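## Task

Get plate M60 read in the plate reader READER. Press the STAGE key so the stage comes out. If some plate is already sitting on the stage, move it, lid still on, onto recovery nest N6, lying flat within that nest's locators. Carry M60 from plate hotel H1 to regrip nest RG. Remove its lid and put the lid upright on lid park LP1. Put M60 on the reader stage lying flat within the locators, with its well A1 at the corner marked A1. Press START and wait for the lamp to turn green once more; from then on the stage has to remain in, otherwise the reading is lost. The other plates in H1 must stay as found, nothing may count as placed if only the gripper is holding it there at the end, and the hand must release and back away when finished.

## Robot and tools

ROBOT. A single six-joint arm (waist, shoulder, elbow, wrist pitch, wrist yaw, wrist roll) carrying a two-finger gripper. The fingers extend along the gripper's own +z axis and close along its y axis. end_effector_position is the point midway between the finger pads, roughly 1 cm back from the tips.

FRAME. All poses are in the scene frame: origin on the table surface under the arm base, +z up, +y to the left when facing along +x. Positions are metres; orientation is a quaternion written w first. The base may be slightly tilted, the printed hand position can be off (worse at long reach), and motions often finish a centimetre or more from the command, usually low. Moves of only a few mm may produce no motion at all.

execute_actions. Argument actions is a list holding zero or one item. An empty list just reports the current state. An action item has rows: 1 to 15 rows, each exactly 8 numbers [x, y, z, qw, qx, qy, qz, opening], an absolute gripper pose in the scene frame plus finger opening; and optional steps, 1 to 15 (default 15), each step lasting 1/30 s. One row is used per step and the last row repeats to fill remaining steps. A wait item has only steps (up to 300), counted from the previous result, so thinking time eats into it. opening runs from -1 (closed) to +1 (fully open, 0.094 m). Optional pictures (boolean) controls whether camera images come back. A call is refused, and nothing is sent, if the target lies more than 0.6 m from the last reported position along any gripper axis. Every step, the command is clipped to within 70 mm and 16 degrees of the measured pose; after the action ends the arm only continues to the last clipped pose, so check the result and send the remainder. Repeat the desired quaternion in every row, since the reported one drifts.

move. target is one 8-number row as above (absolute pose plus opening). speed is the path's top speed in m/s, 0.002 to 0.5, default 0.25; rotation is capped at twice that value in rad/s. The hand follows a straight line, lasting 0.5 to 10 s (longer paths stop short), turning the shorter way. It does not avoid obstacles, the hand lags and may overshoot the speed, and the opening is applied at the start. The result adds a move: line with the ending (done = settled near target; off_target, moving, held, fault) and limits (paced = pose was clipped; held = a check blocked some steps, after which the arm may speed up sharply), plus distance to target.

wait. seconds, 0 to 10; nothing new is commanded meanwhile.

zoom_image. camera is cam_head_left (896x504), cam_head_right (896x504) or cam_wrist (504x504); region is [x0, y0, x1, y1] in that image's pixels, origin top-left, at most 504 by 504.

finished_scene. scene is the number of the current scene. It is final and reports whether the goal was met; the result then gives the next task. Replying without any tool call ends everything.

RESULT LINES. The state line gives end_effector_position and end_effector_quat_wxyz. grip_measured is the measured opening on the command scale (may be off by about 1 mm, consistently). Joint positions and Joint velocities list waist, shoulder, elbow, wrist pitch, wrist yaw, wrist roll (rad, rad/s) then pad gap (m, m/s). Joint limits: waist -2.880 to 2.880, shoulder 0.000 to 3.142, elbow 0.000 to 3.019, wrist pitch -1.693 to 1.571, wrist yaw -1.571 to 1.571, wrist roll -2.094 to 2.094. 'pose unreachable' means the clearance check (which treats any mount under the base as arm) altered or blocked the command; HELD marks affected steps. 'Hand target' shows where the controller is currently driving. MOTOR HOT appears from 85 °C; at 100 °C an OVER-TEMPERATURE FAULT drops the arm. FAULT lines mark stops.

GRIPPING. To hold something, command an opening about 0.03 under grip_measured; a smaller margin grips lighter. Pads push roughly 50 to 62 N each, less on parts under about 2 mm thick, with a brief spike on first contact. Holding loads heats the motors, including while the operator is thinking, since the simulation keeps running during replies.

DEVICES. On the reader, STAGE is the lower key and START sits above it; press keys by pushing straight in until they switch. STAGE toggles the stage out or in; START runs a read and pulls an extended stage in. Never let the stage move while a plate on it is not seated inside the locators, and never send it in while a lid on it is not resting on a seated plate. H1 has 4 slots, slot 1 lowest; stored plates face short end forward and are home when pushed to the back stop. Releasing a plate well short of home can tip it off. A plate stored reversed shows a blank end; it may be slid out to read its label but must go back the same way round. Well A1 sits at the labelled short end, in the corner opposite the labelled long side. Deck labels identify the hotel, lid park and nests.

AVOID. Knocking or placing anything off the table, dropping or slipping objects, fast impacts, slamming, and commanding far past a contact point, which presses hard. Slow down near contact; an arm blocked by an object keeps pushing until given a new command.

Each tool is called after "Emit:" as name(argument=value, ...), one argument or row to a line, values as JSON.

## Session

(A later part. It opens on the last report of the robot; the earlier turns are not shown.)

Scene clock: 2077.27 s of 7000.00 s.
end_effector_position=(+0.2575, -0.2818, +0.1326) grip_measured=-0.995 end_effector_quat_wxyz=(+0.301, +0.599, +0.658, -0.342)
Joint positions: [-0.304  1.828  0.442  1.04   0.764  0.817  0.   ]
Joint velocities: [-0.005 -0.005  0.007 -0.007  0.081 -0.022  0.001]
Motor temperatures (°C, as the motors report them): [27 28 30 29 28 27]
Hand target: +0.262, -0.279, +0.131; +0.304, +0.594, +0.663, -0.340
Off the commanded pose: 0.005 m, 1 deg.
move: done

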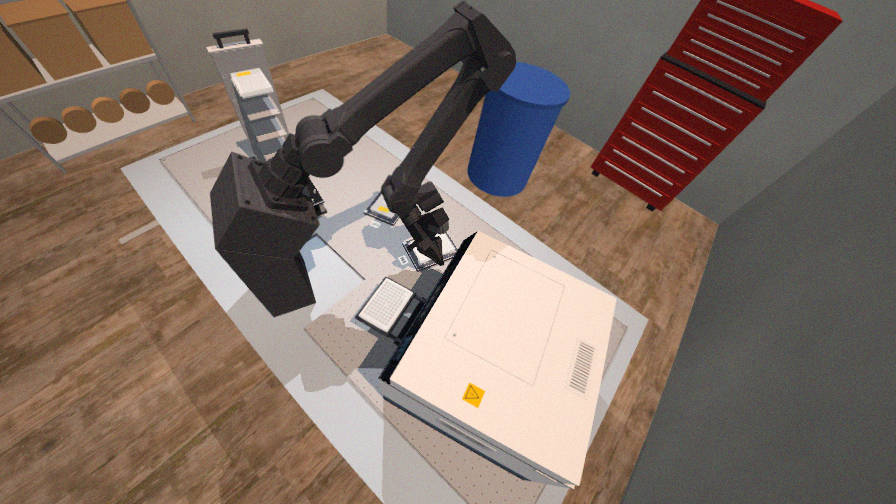

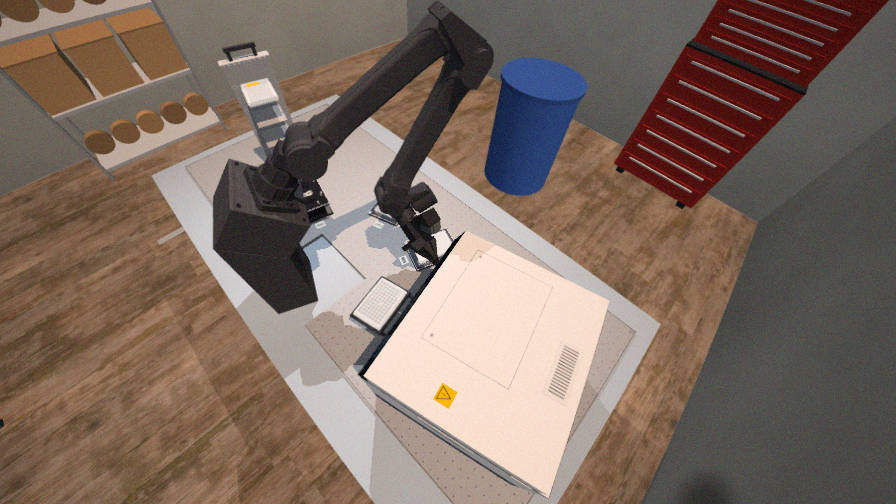

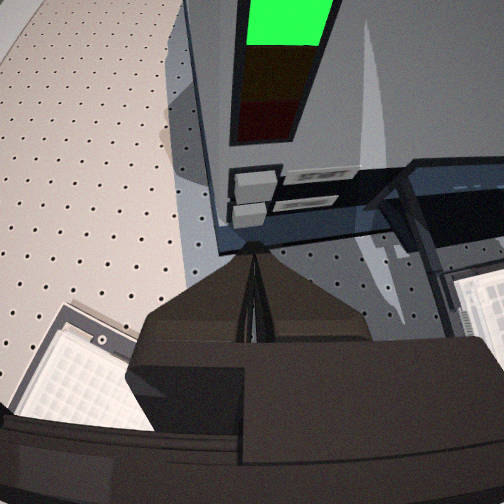

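Emit:
move(
  target=[0.259,-0.305,0.134,0.301,0.594,0.662,-0.344,-1],
  speed=0.03,
)

Scene clock: 2085.00 s of 7000.00 s.
end_effector_position=(+0.2569, -0.3003, +0.1320) grip_measured=-0.995 end_effector_quat_wxyz=(+0.301, +0.597, +0.661, -0.340)
Joint positions: [-0.356  1.823  0.458  1.037  0.708  0.786  0.   ]
Joint velocities: [-0.005 -0.005 -0.007 -0.027 -0.051  0.007  0.   ]
Motor temperatures (°C, as the motors report them): [27 29 30 29 28 27]
Hand target: +0.259, -0.305, +0.135; +0.301, +0.594, +0.662, -0.344
Off the commanded pose: 0.006 m, 1 deg.
After step 90, 3.67 s passed at rest.
move: done

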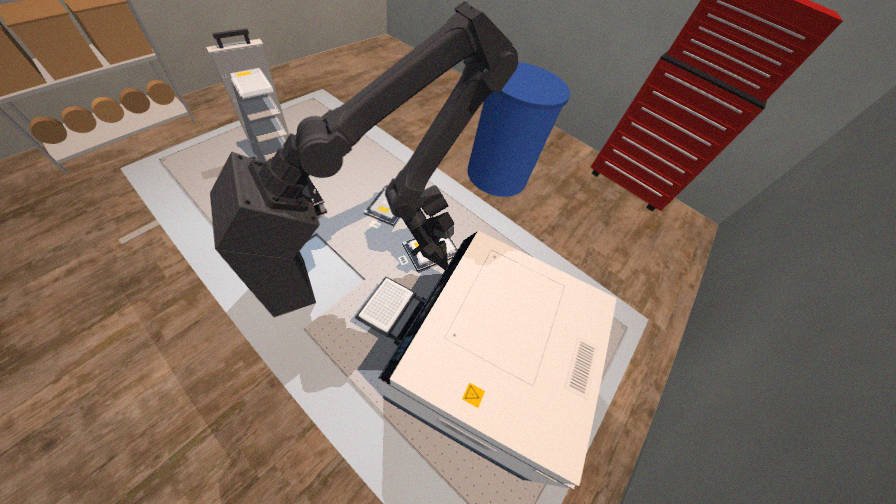

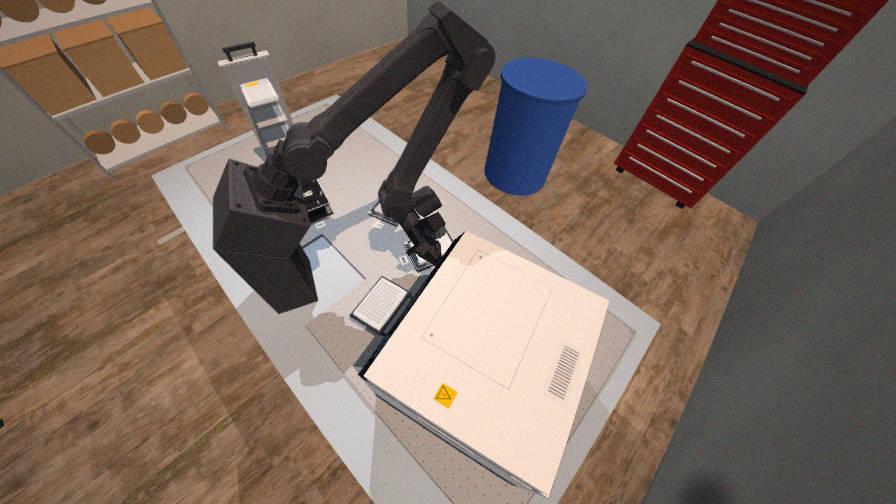

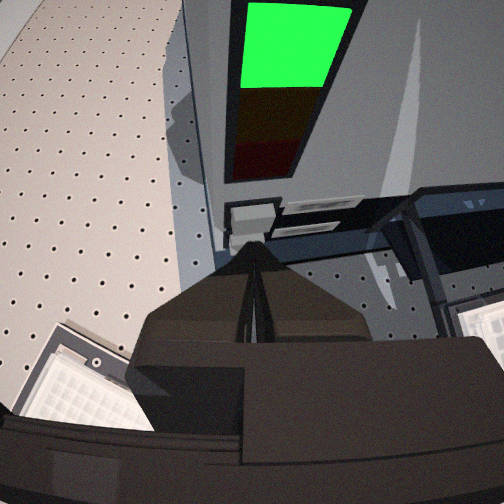

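Emit:
move(
  target=[0.258,-0.34,0.134,0.301,0.594,0.662,-0.344,-1],
  speed=0.02,
)

Scene clock: 2100.37 s of 7000.00 s.
end_effector_position=(+0.2532, -0.3160, +0.1255) grip_measured=-0.995 end_effector_quat_wxyz=(+0.285, +0.592, +0.678, -0.329)
Joint positions: [-0.415  1.818  0.477  0.999  0.616  0.749  0.   ]
Joint velocities: [-0.015 -0.005  0.007 -0.002 -0.007 -0.007 -0.001]
Motor temperatures (°C, as the motors report them): [27 29 30 29 28 27]
Hand target: +0.257, -0.340, +0.135; +0.301, +0.593, +0.662, -0.344
Off the commanded pose: 0.026 m, 3 deg.
After step 90, 10.17 s passed at rest.
move: off_target

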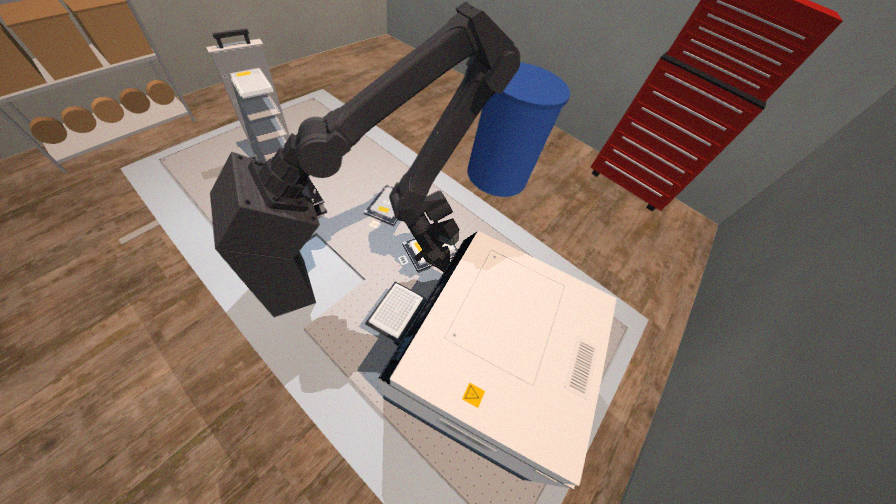

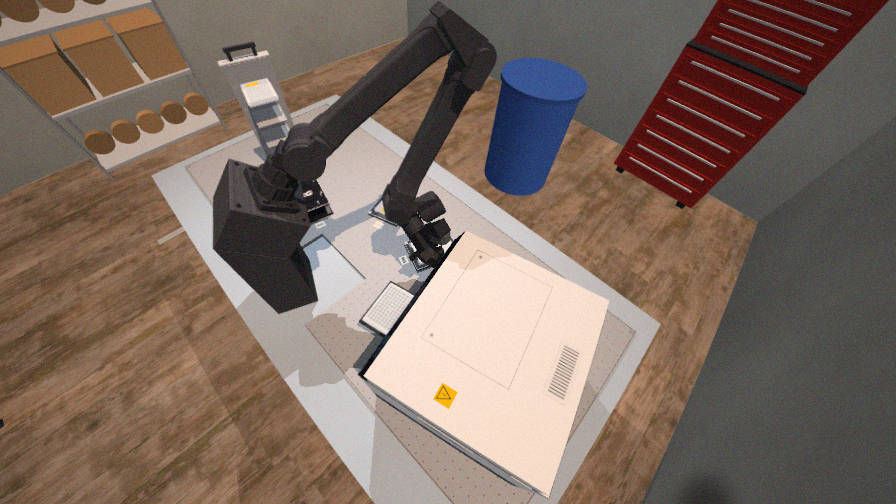

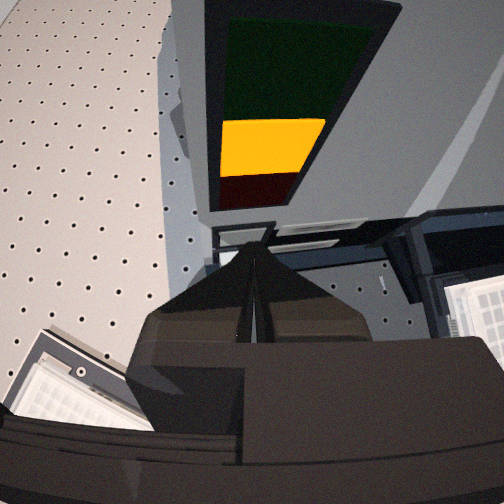

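Switched; back off.

Emit:
move(
  target=[0.262,-0.27,0.14,0.301,0.594,0.662,-0.344,-1],
  speed=0.05,
)

Emit:
wait(
  seconds=10,
)

Scene clock: 2106.80 s of 7000.00 s.
end_effector_position=(+0.2654, -0.2738, +0.1326) grip_measured=-0.996 end_effector_quat_wxyz=(+0.296, +0.590, +0.666, -0.348)
Joint positions: [-0.27   1.815  0.449  1.007  0.799  0.806  0.   ]
Joint velocities: [-0.015 -0.005  0.007 -0.002 -0.007  0.037  0.   ]
Motor temperatures (°C, as the motors report them): [27 29 30 29 28 27]
Hand target: +0.262, -0.269, +0.139; +0.301, +0.594, +0.662, -0.344
Off the commanded pose: 0.009 m, 1 deg.
move: done

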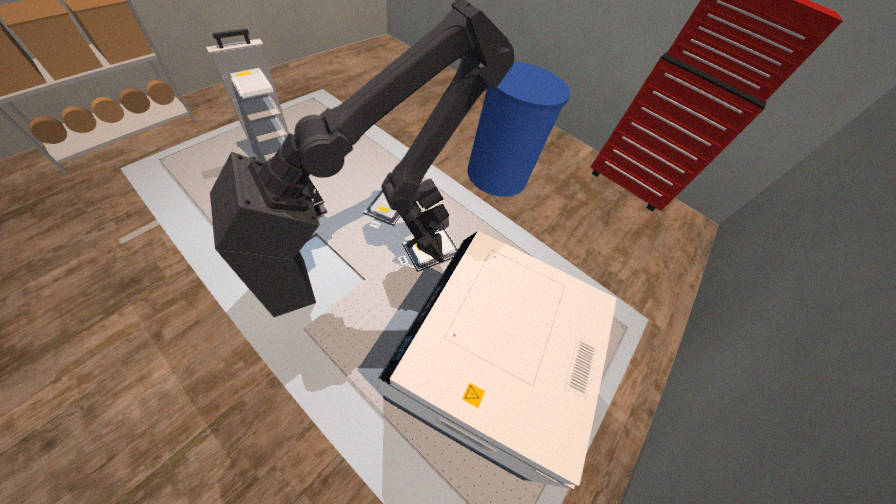

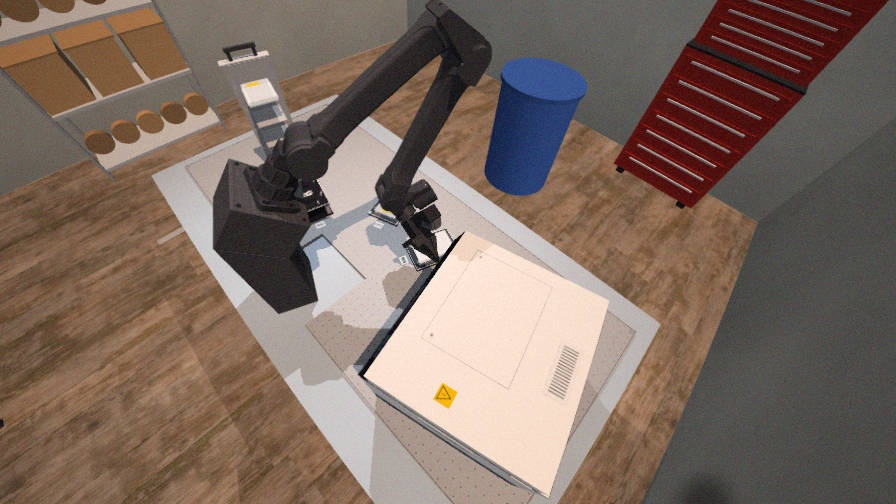

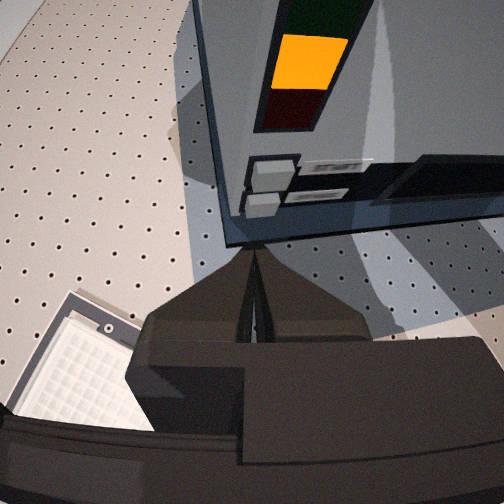

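Scene clock: 2116.80 s of 7000.00 s.
end_effector_position=(+0.2654, -0.2738, +0.1326) grip_measured=-0.996 end_effector_quat_wxyz=(+0.297, +0.591, +0.665, -0.348)
Joint positions: [-0.27   1.815  0.449  1.007  0.799  0.808  0.   ]
Joint velocities: [-0.015  0.015 -0.012 -0.002 -0.081  0.037  0.   ]
Motor temperatures (°C, as the motors report them): [27 29 31 29 28 27]
Hand target: +0.262, -0.269, +0.139; +0.301, +0.594, +0.662, -0.344
Off the commanded pose: 0.009 m, 1 deg.
Steps of this call (steps 1 to 300: nothing new was sent). Readings (end_effector_position):
1: (+0.2654, -0.2738, +0.1326)
2: (+0.2654, -0.2738, +0.1326)
4: (+0.2654, -0.2738, +0.1326)
8: (+0.2654, -0.2738, +0.1326)
300: the state above

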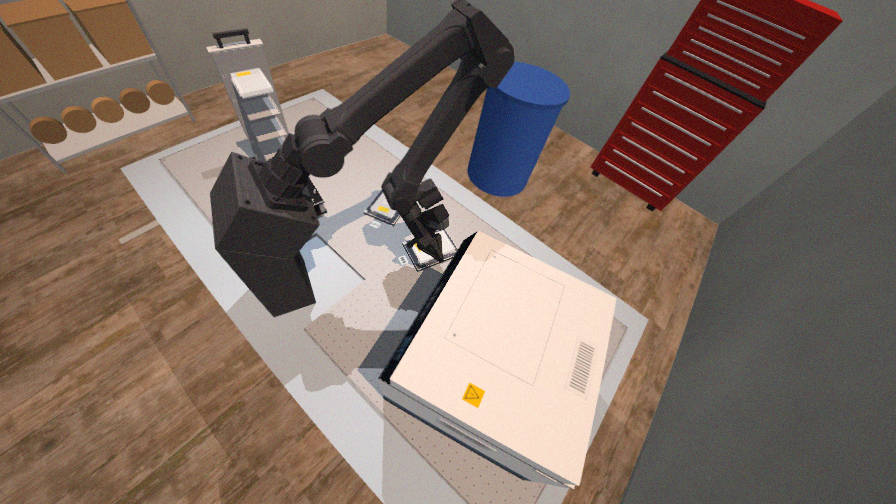

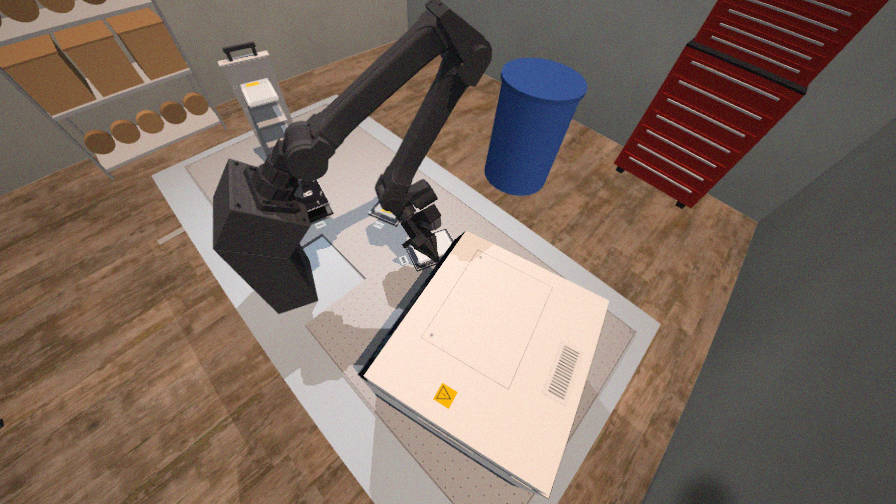

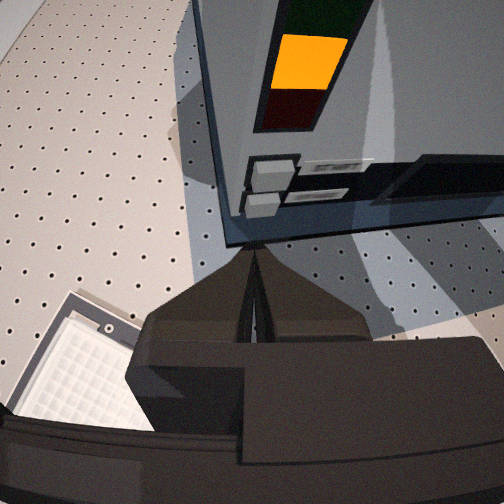

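Emit:
wait(
  seconds=10,
)

Emit:
wait(
  seconds=10,
)

Scene clock: 2133.73 s of 7000.00 s.
end_effector_position=(+0.2654, -0.2738, +0.1326) grip_measured=-0.996 end_effector_quat_wxyz=(+0.297, +0.591, +0.665, -0.348)
Joint positions: [-0.27   1.815  0.449  1.007  0.799  0.808  0.   ]
Joint velocities: [-0.005 -0.005  0.012 -0.012 -0.007  0.022 -0.001]
Motor temperatures (°C, as the motors report them): [27 29 31 29 28 27]
Hand target: +0.262, -0.269, +0.139; +0.301, +0.594, +0.662, -0.344
Off the commanded pose: 0.009 m, 1 deg.
Steps of this call (steps 1 to 150: nothing new was sent; then 11.93 s passed at rest). Readings (end_effector_position):
1: (+0.2654, -0.2738, +0.1326)
2: (+0.2654, -0.2738, +0.1326)
4: (+0.2654, -0.2738, +0.1326)
8: (+0.2654, -0.2738, +0.1326)
150: the state above

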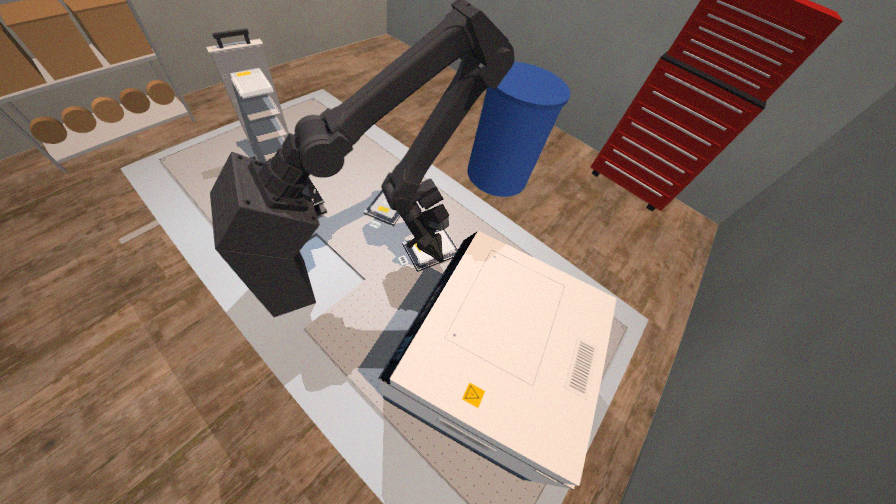

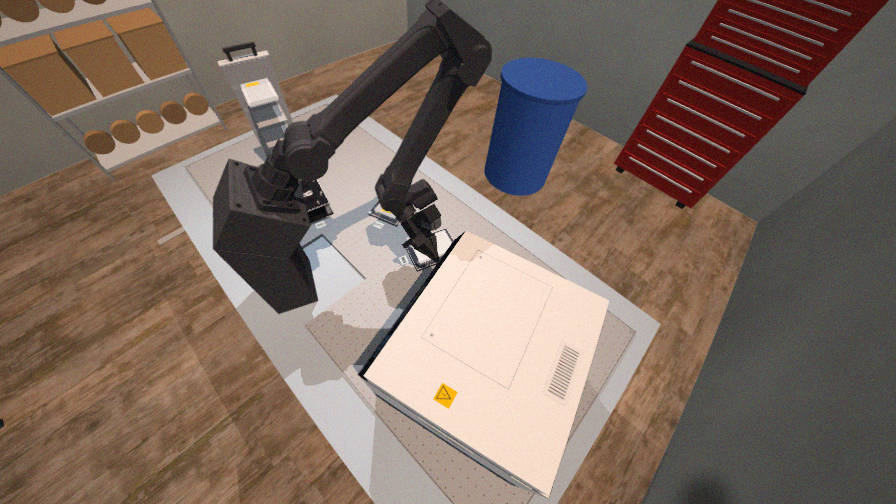

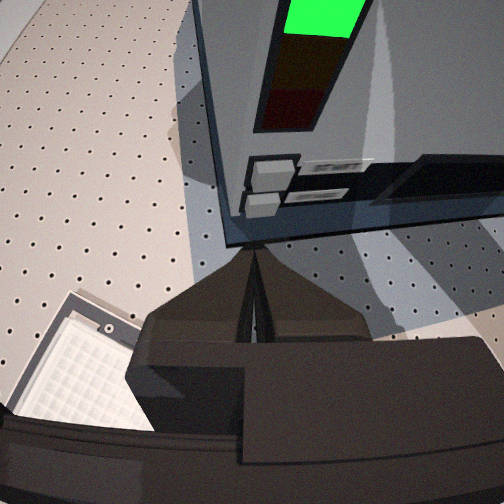

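Scene clock: 2143.73 s of 7000.00 s.
end_effector_position=(+0.2654, -0.2738, +0.1326) grip_measured=-0.996 end_effector_quat_wxyz=(+0.297, +0.591, +0.665, -0.348)
Joint positions: [-0.27   1.815  0.449  1.007  0.799  0.808  0.   ]
Joint velocities: [-0.005  0.005  0.002 -0.007 -0.037  0.081 -0.001]
Motor temperatures (°C, as the motors report them): [27 29 31 29 29 27]
Hand target: +0.262, -0.269, +0.139; +0.301, +0.594, +0.662, -0.344
Off the commanded pose: 0.009 m, 1 deg.
Steps of this call (steps 1 to 90: nothing new was sent; then 7.00 s passed at rest). Readings (end_effector_position):
1: (+0.2654, -0.2738, +0.1326)
2: (+0.2654, -0.2738, +0.1326)
4: (+0.2654, -0.2738, +0.1326)
8: (+0.2654, -0.2738, +0.1326)
90: the state above

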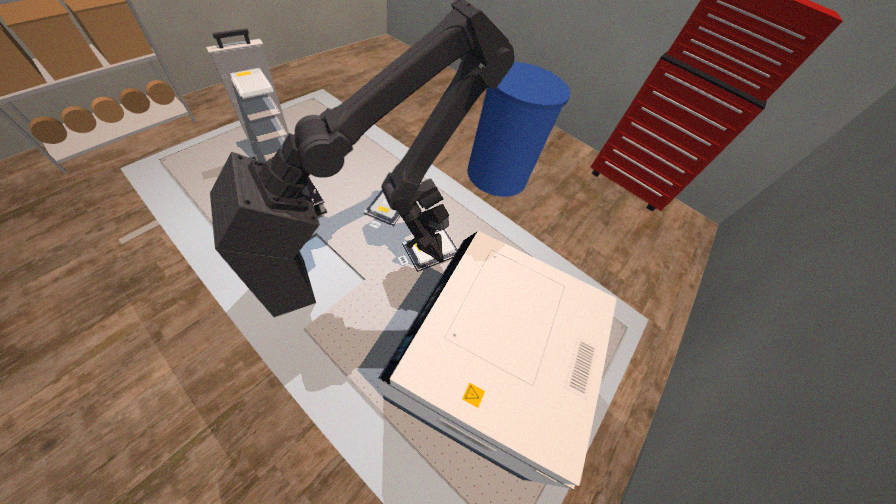

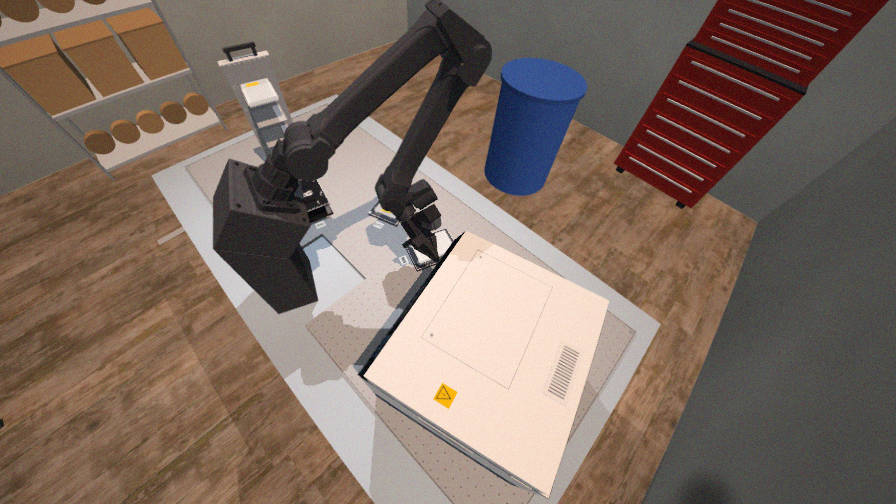

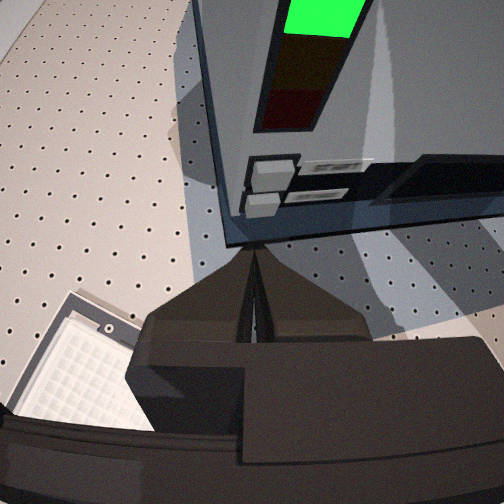

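Emit:
move(
  target=[0.28,-0.15,0.25,0,0.643,0.766,0,1],
  speed=0.1,
)

Emit:
finished_scene(
  scene=1,
)

Scene clock: 2158.17 s of 7000.00 s.
end_effector_position=(+0.2696, -0.1408, +0.2501) grip_measured=+1.000 end_effector_quat_wxyz=(-0.015, +0.648, +0.761, -0.004)
Joint positions: [-0.334  0.848  0.381 -0.421 -0.084  0.919  0.094]
Joint velocities: [ 0.015 -0.015 -0.002 -0.022  0.022 -0.022  0.   ]
Motor temperatures (°C, as the motors report them): [27 29 31 29 28 27]
Hand target: +0.280, -0.149, +0.256; -0.003, +0.645, +0.764, -0.003
Off the commanded pose: 0.014 m, 2 deg.
After step 90, 6.40 s passed at rest.
move: off_target

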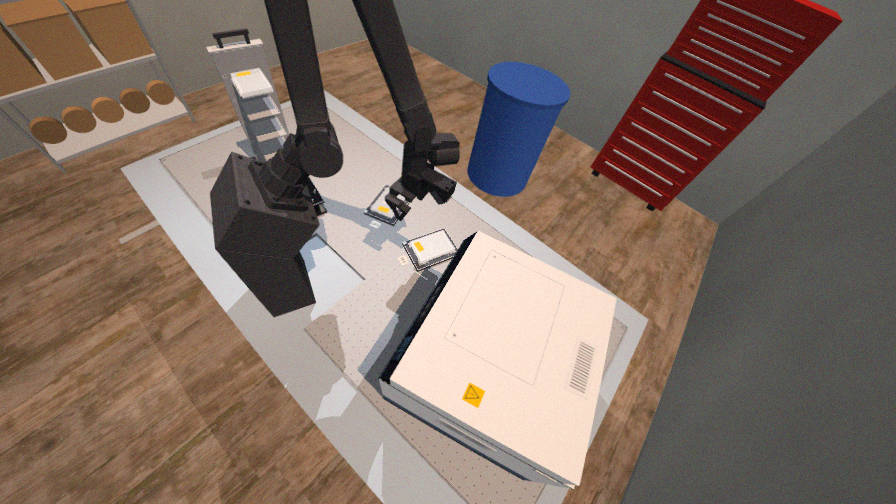

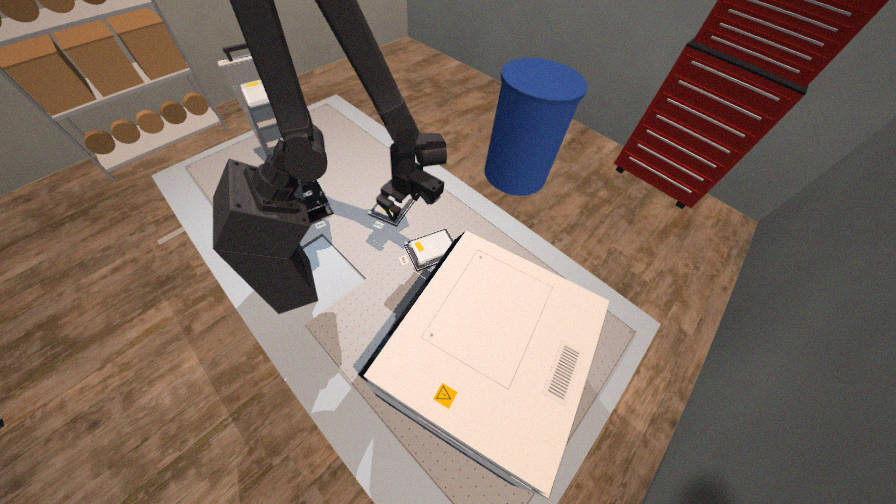

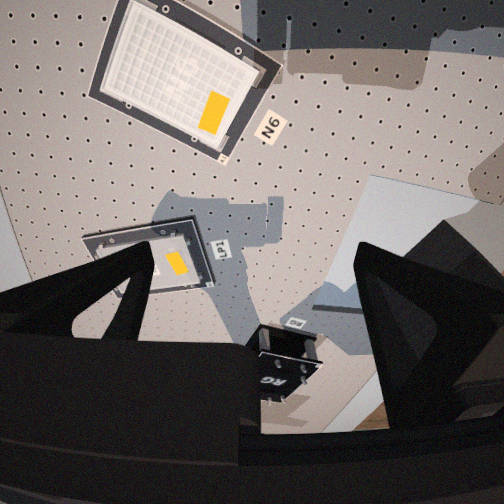

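The scene is finished: the task was done.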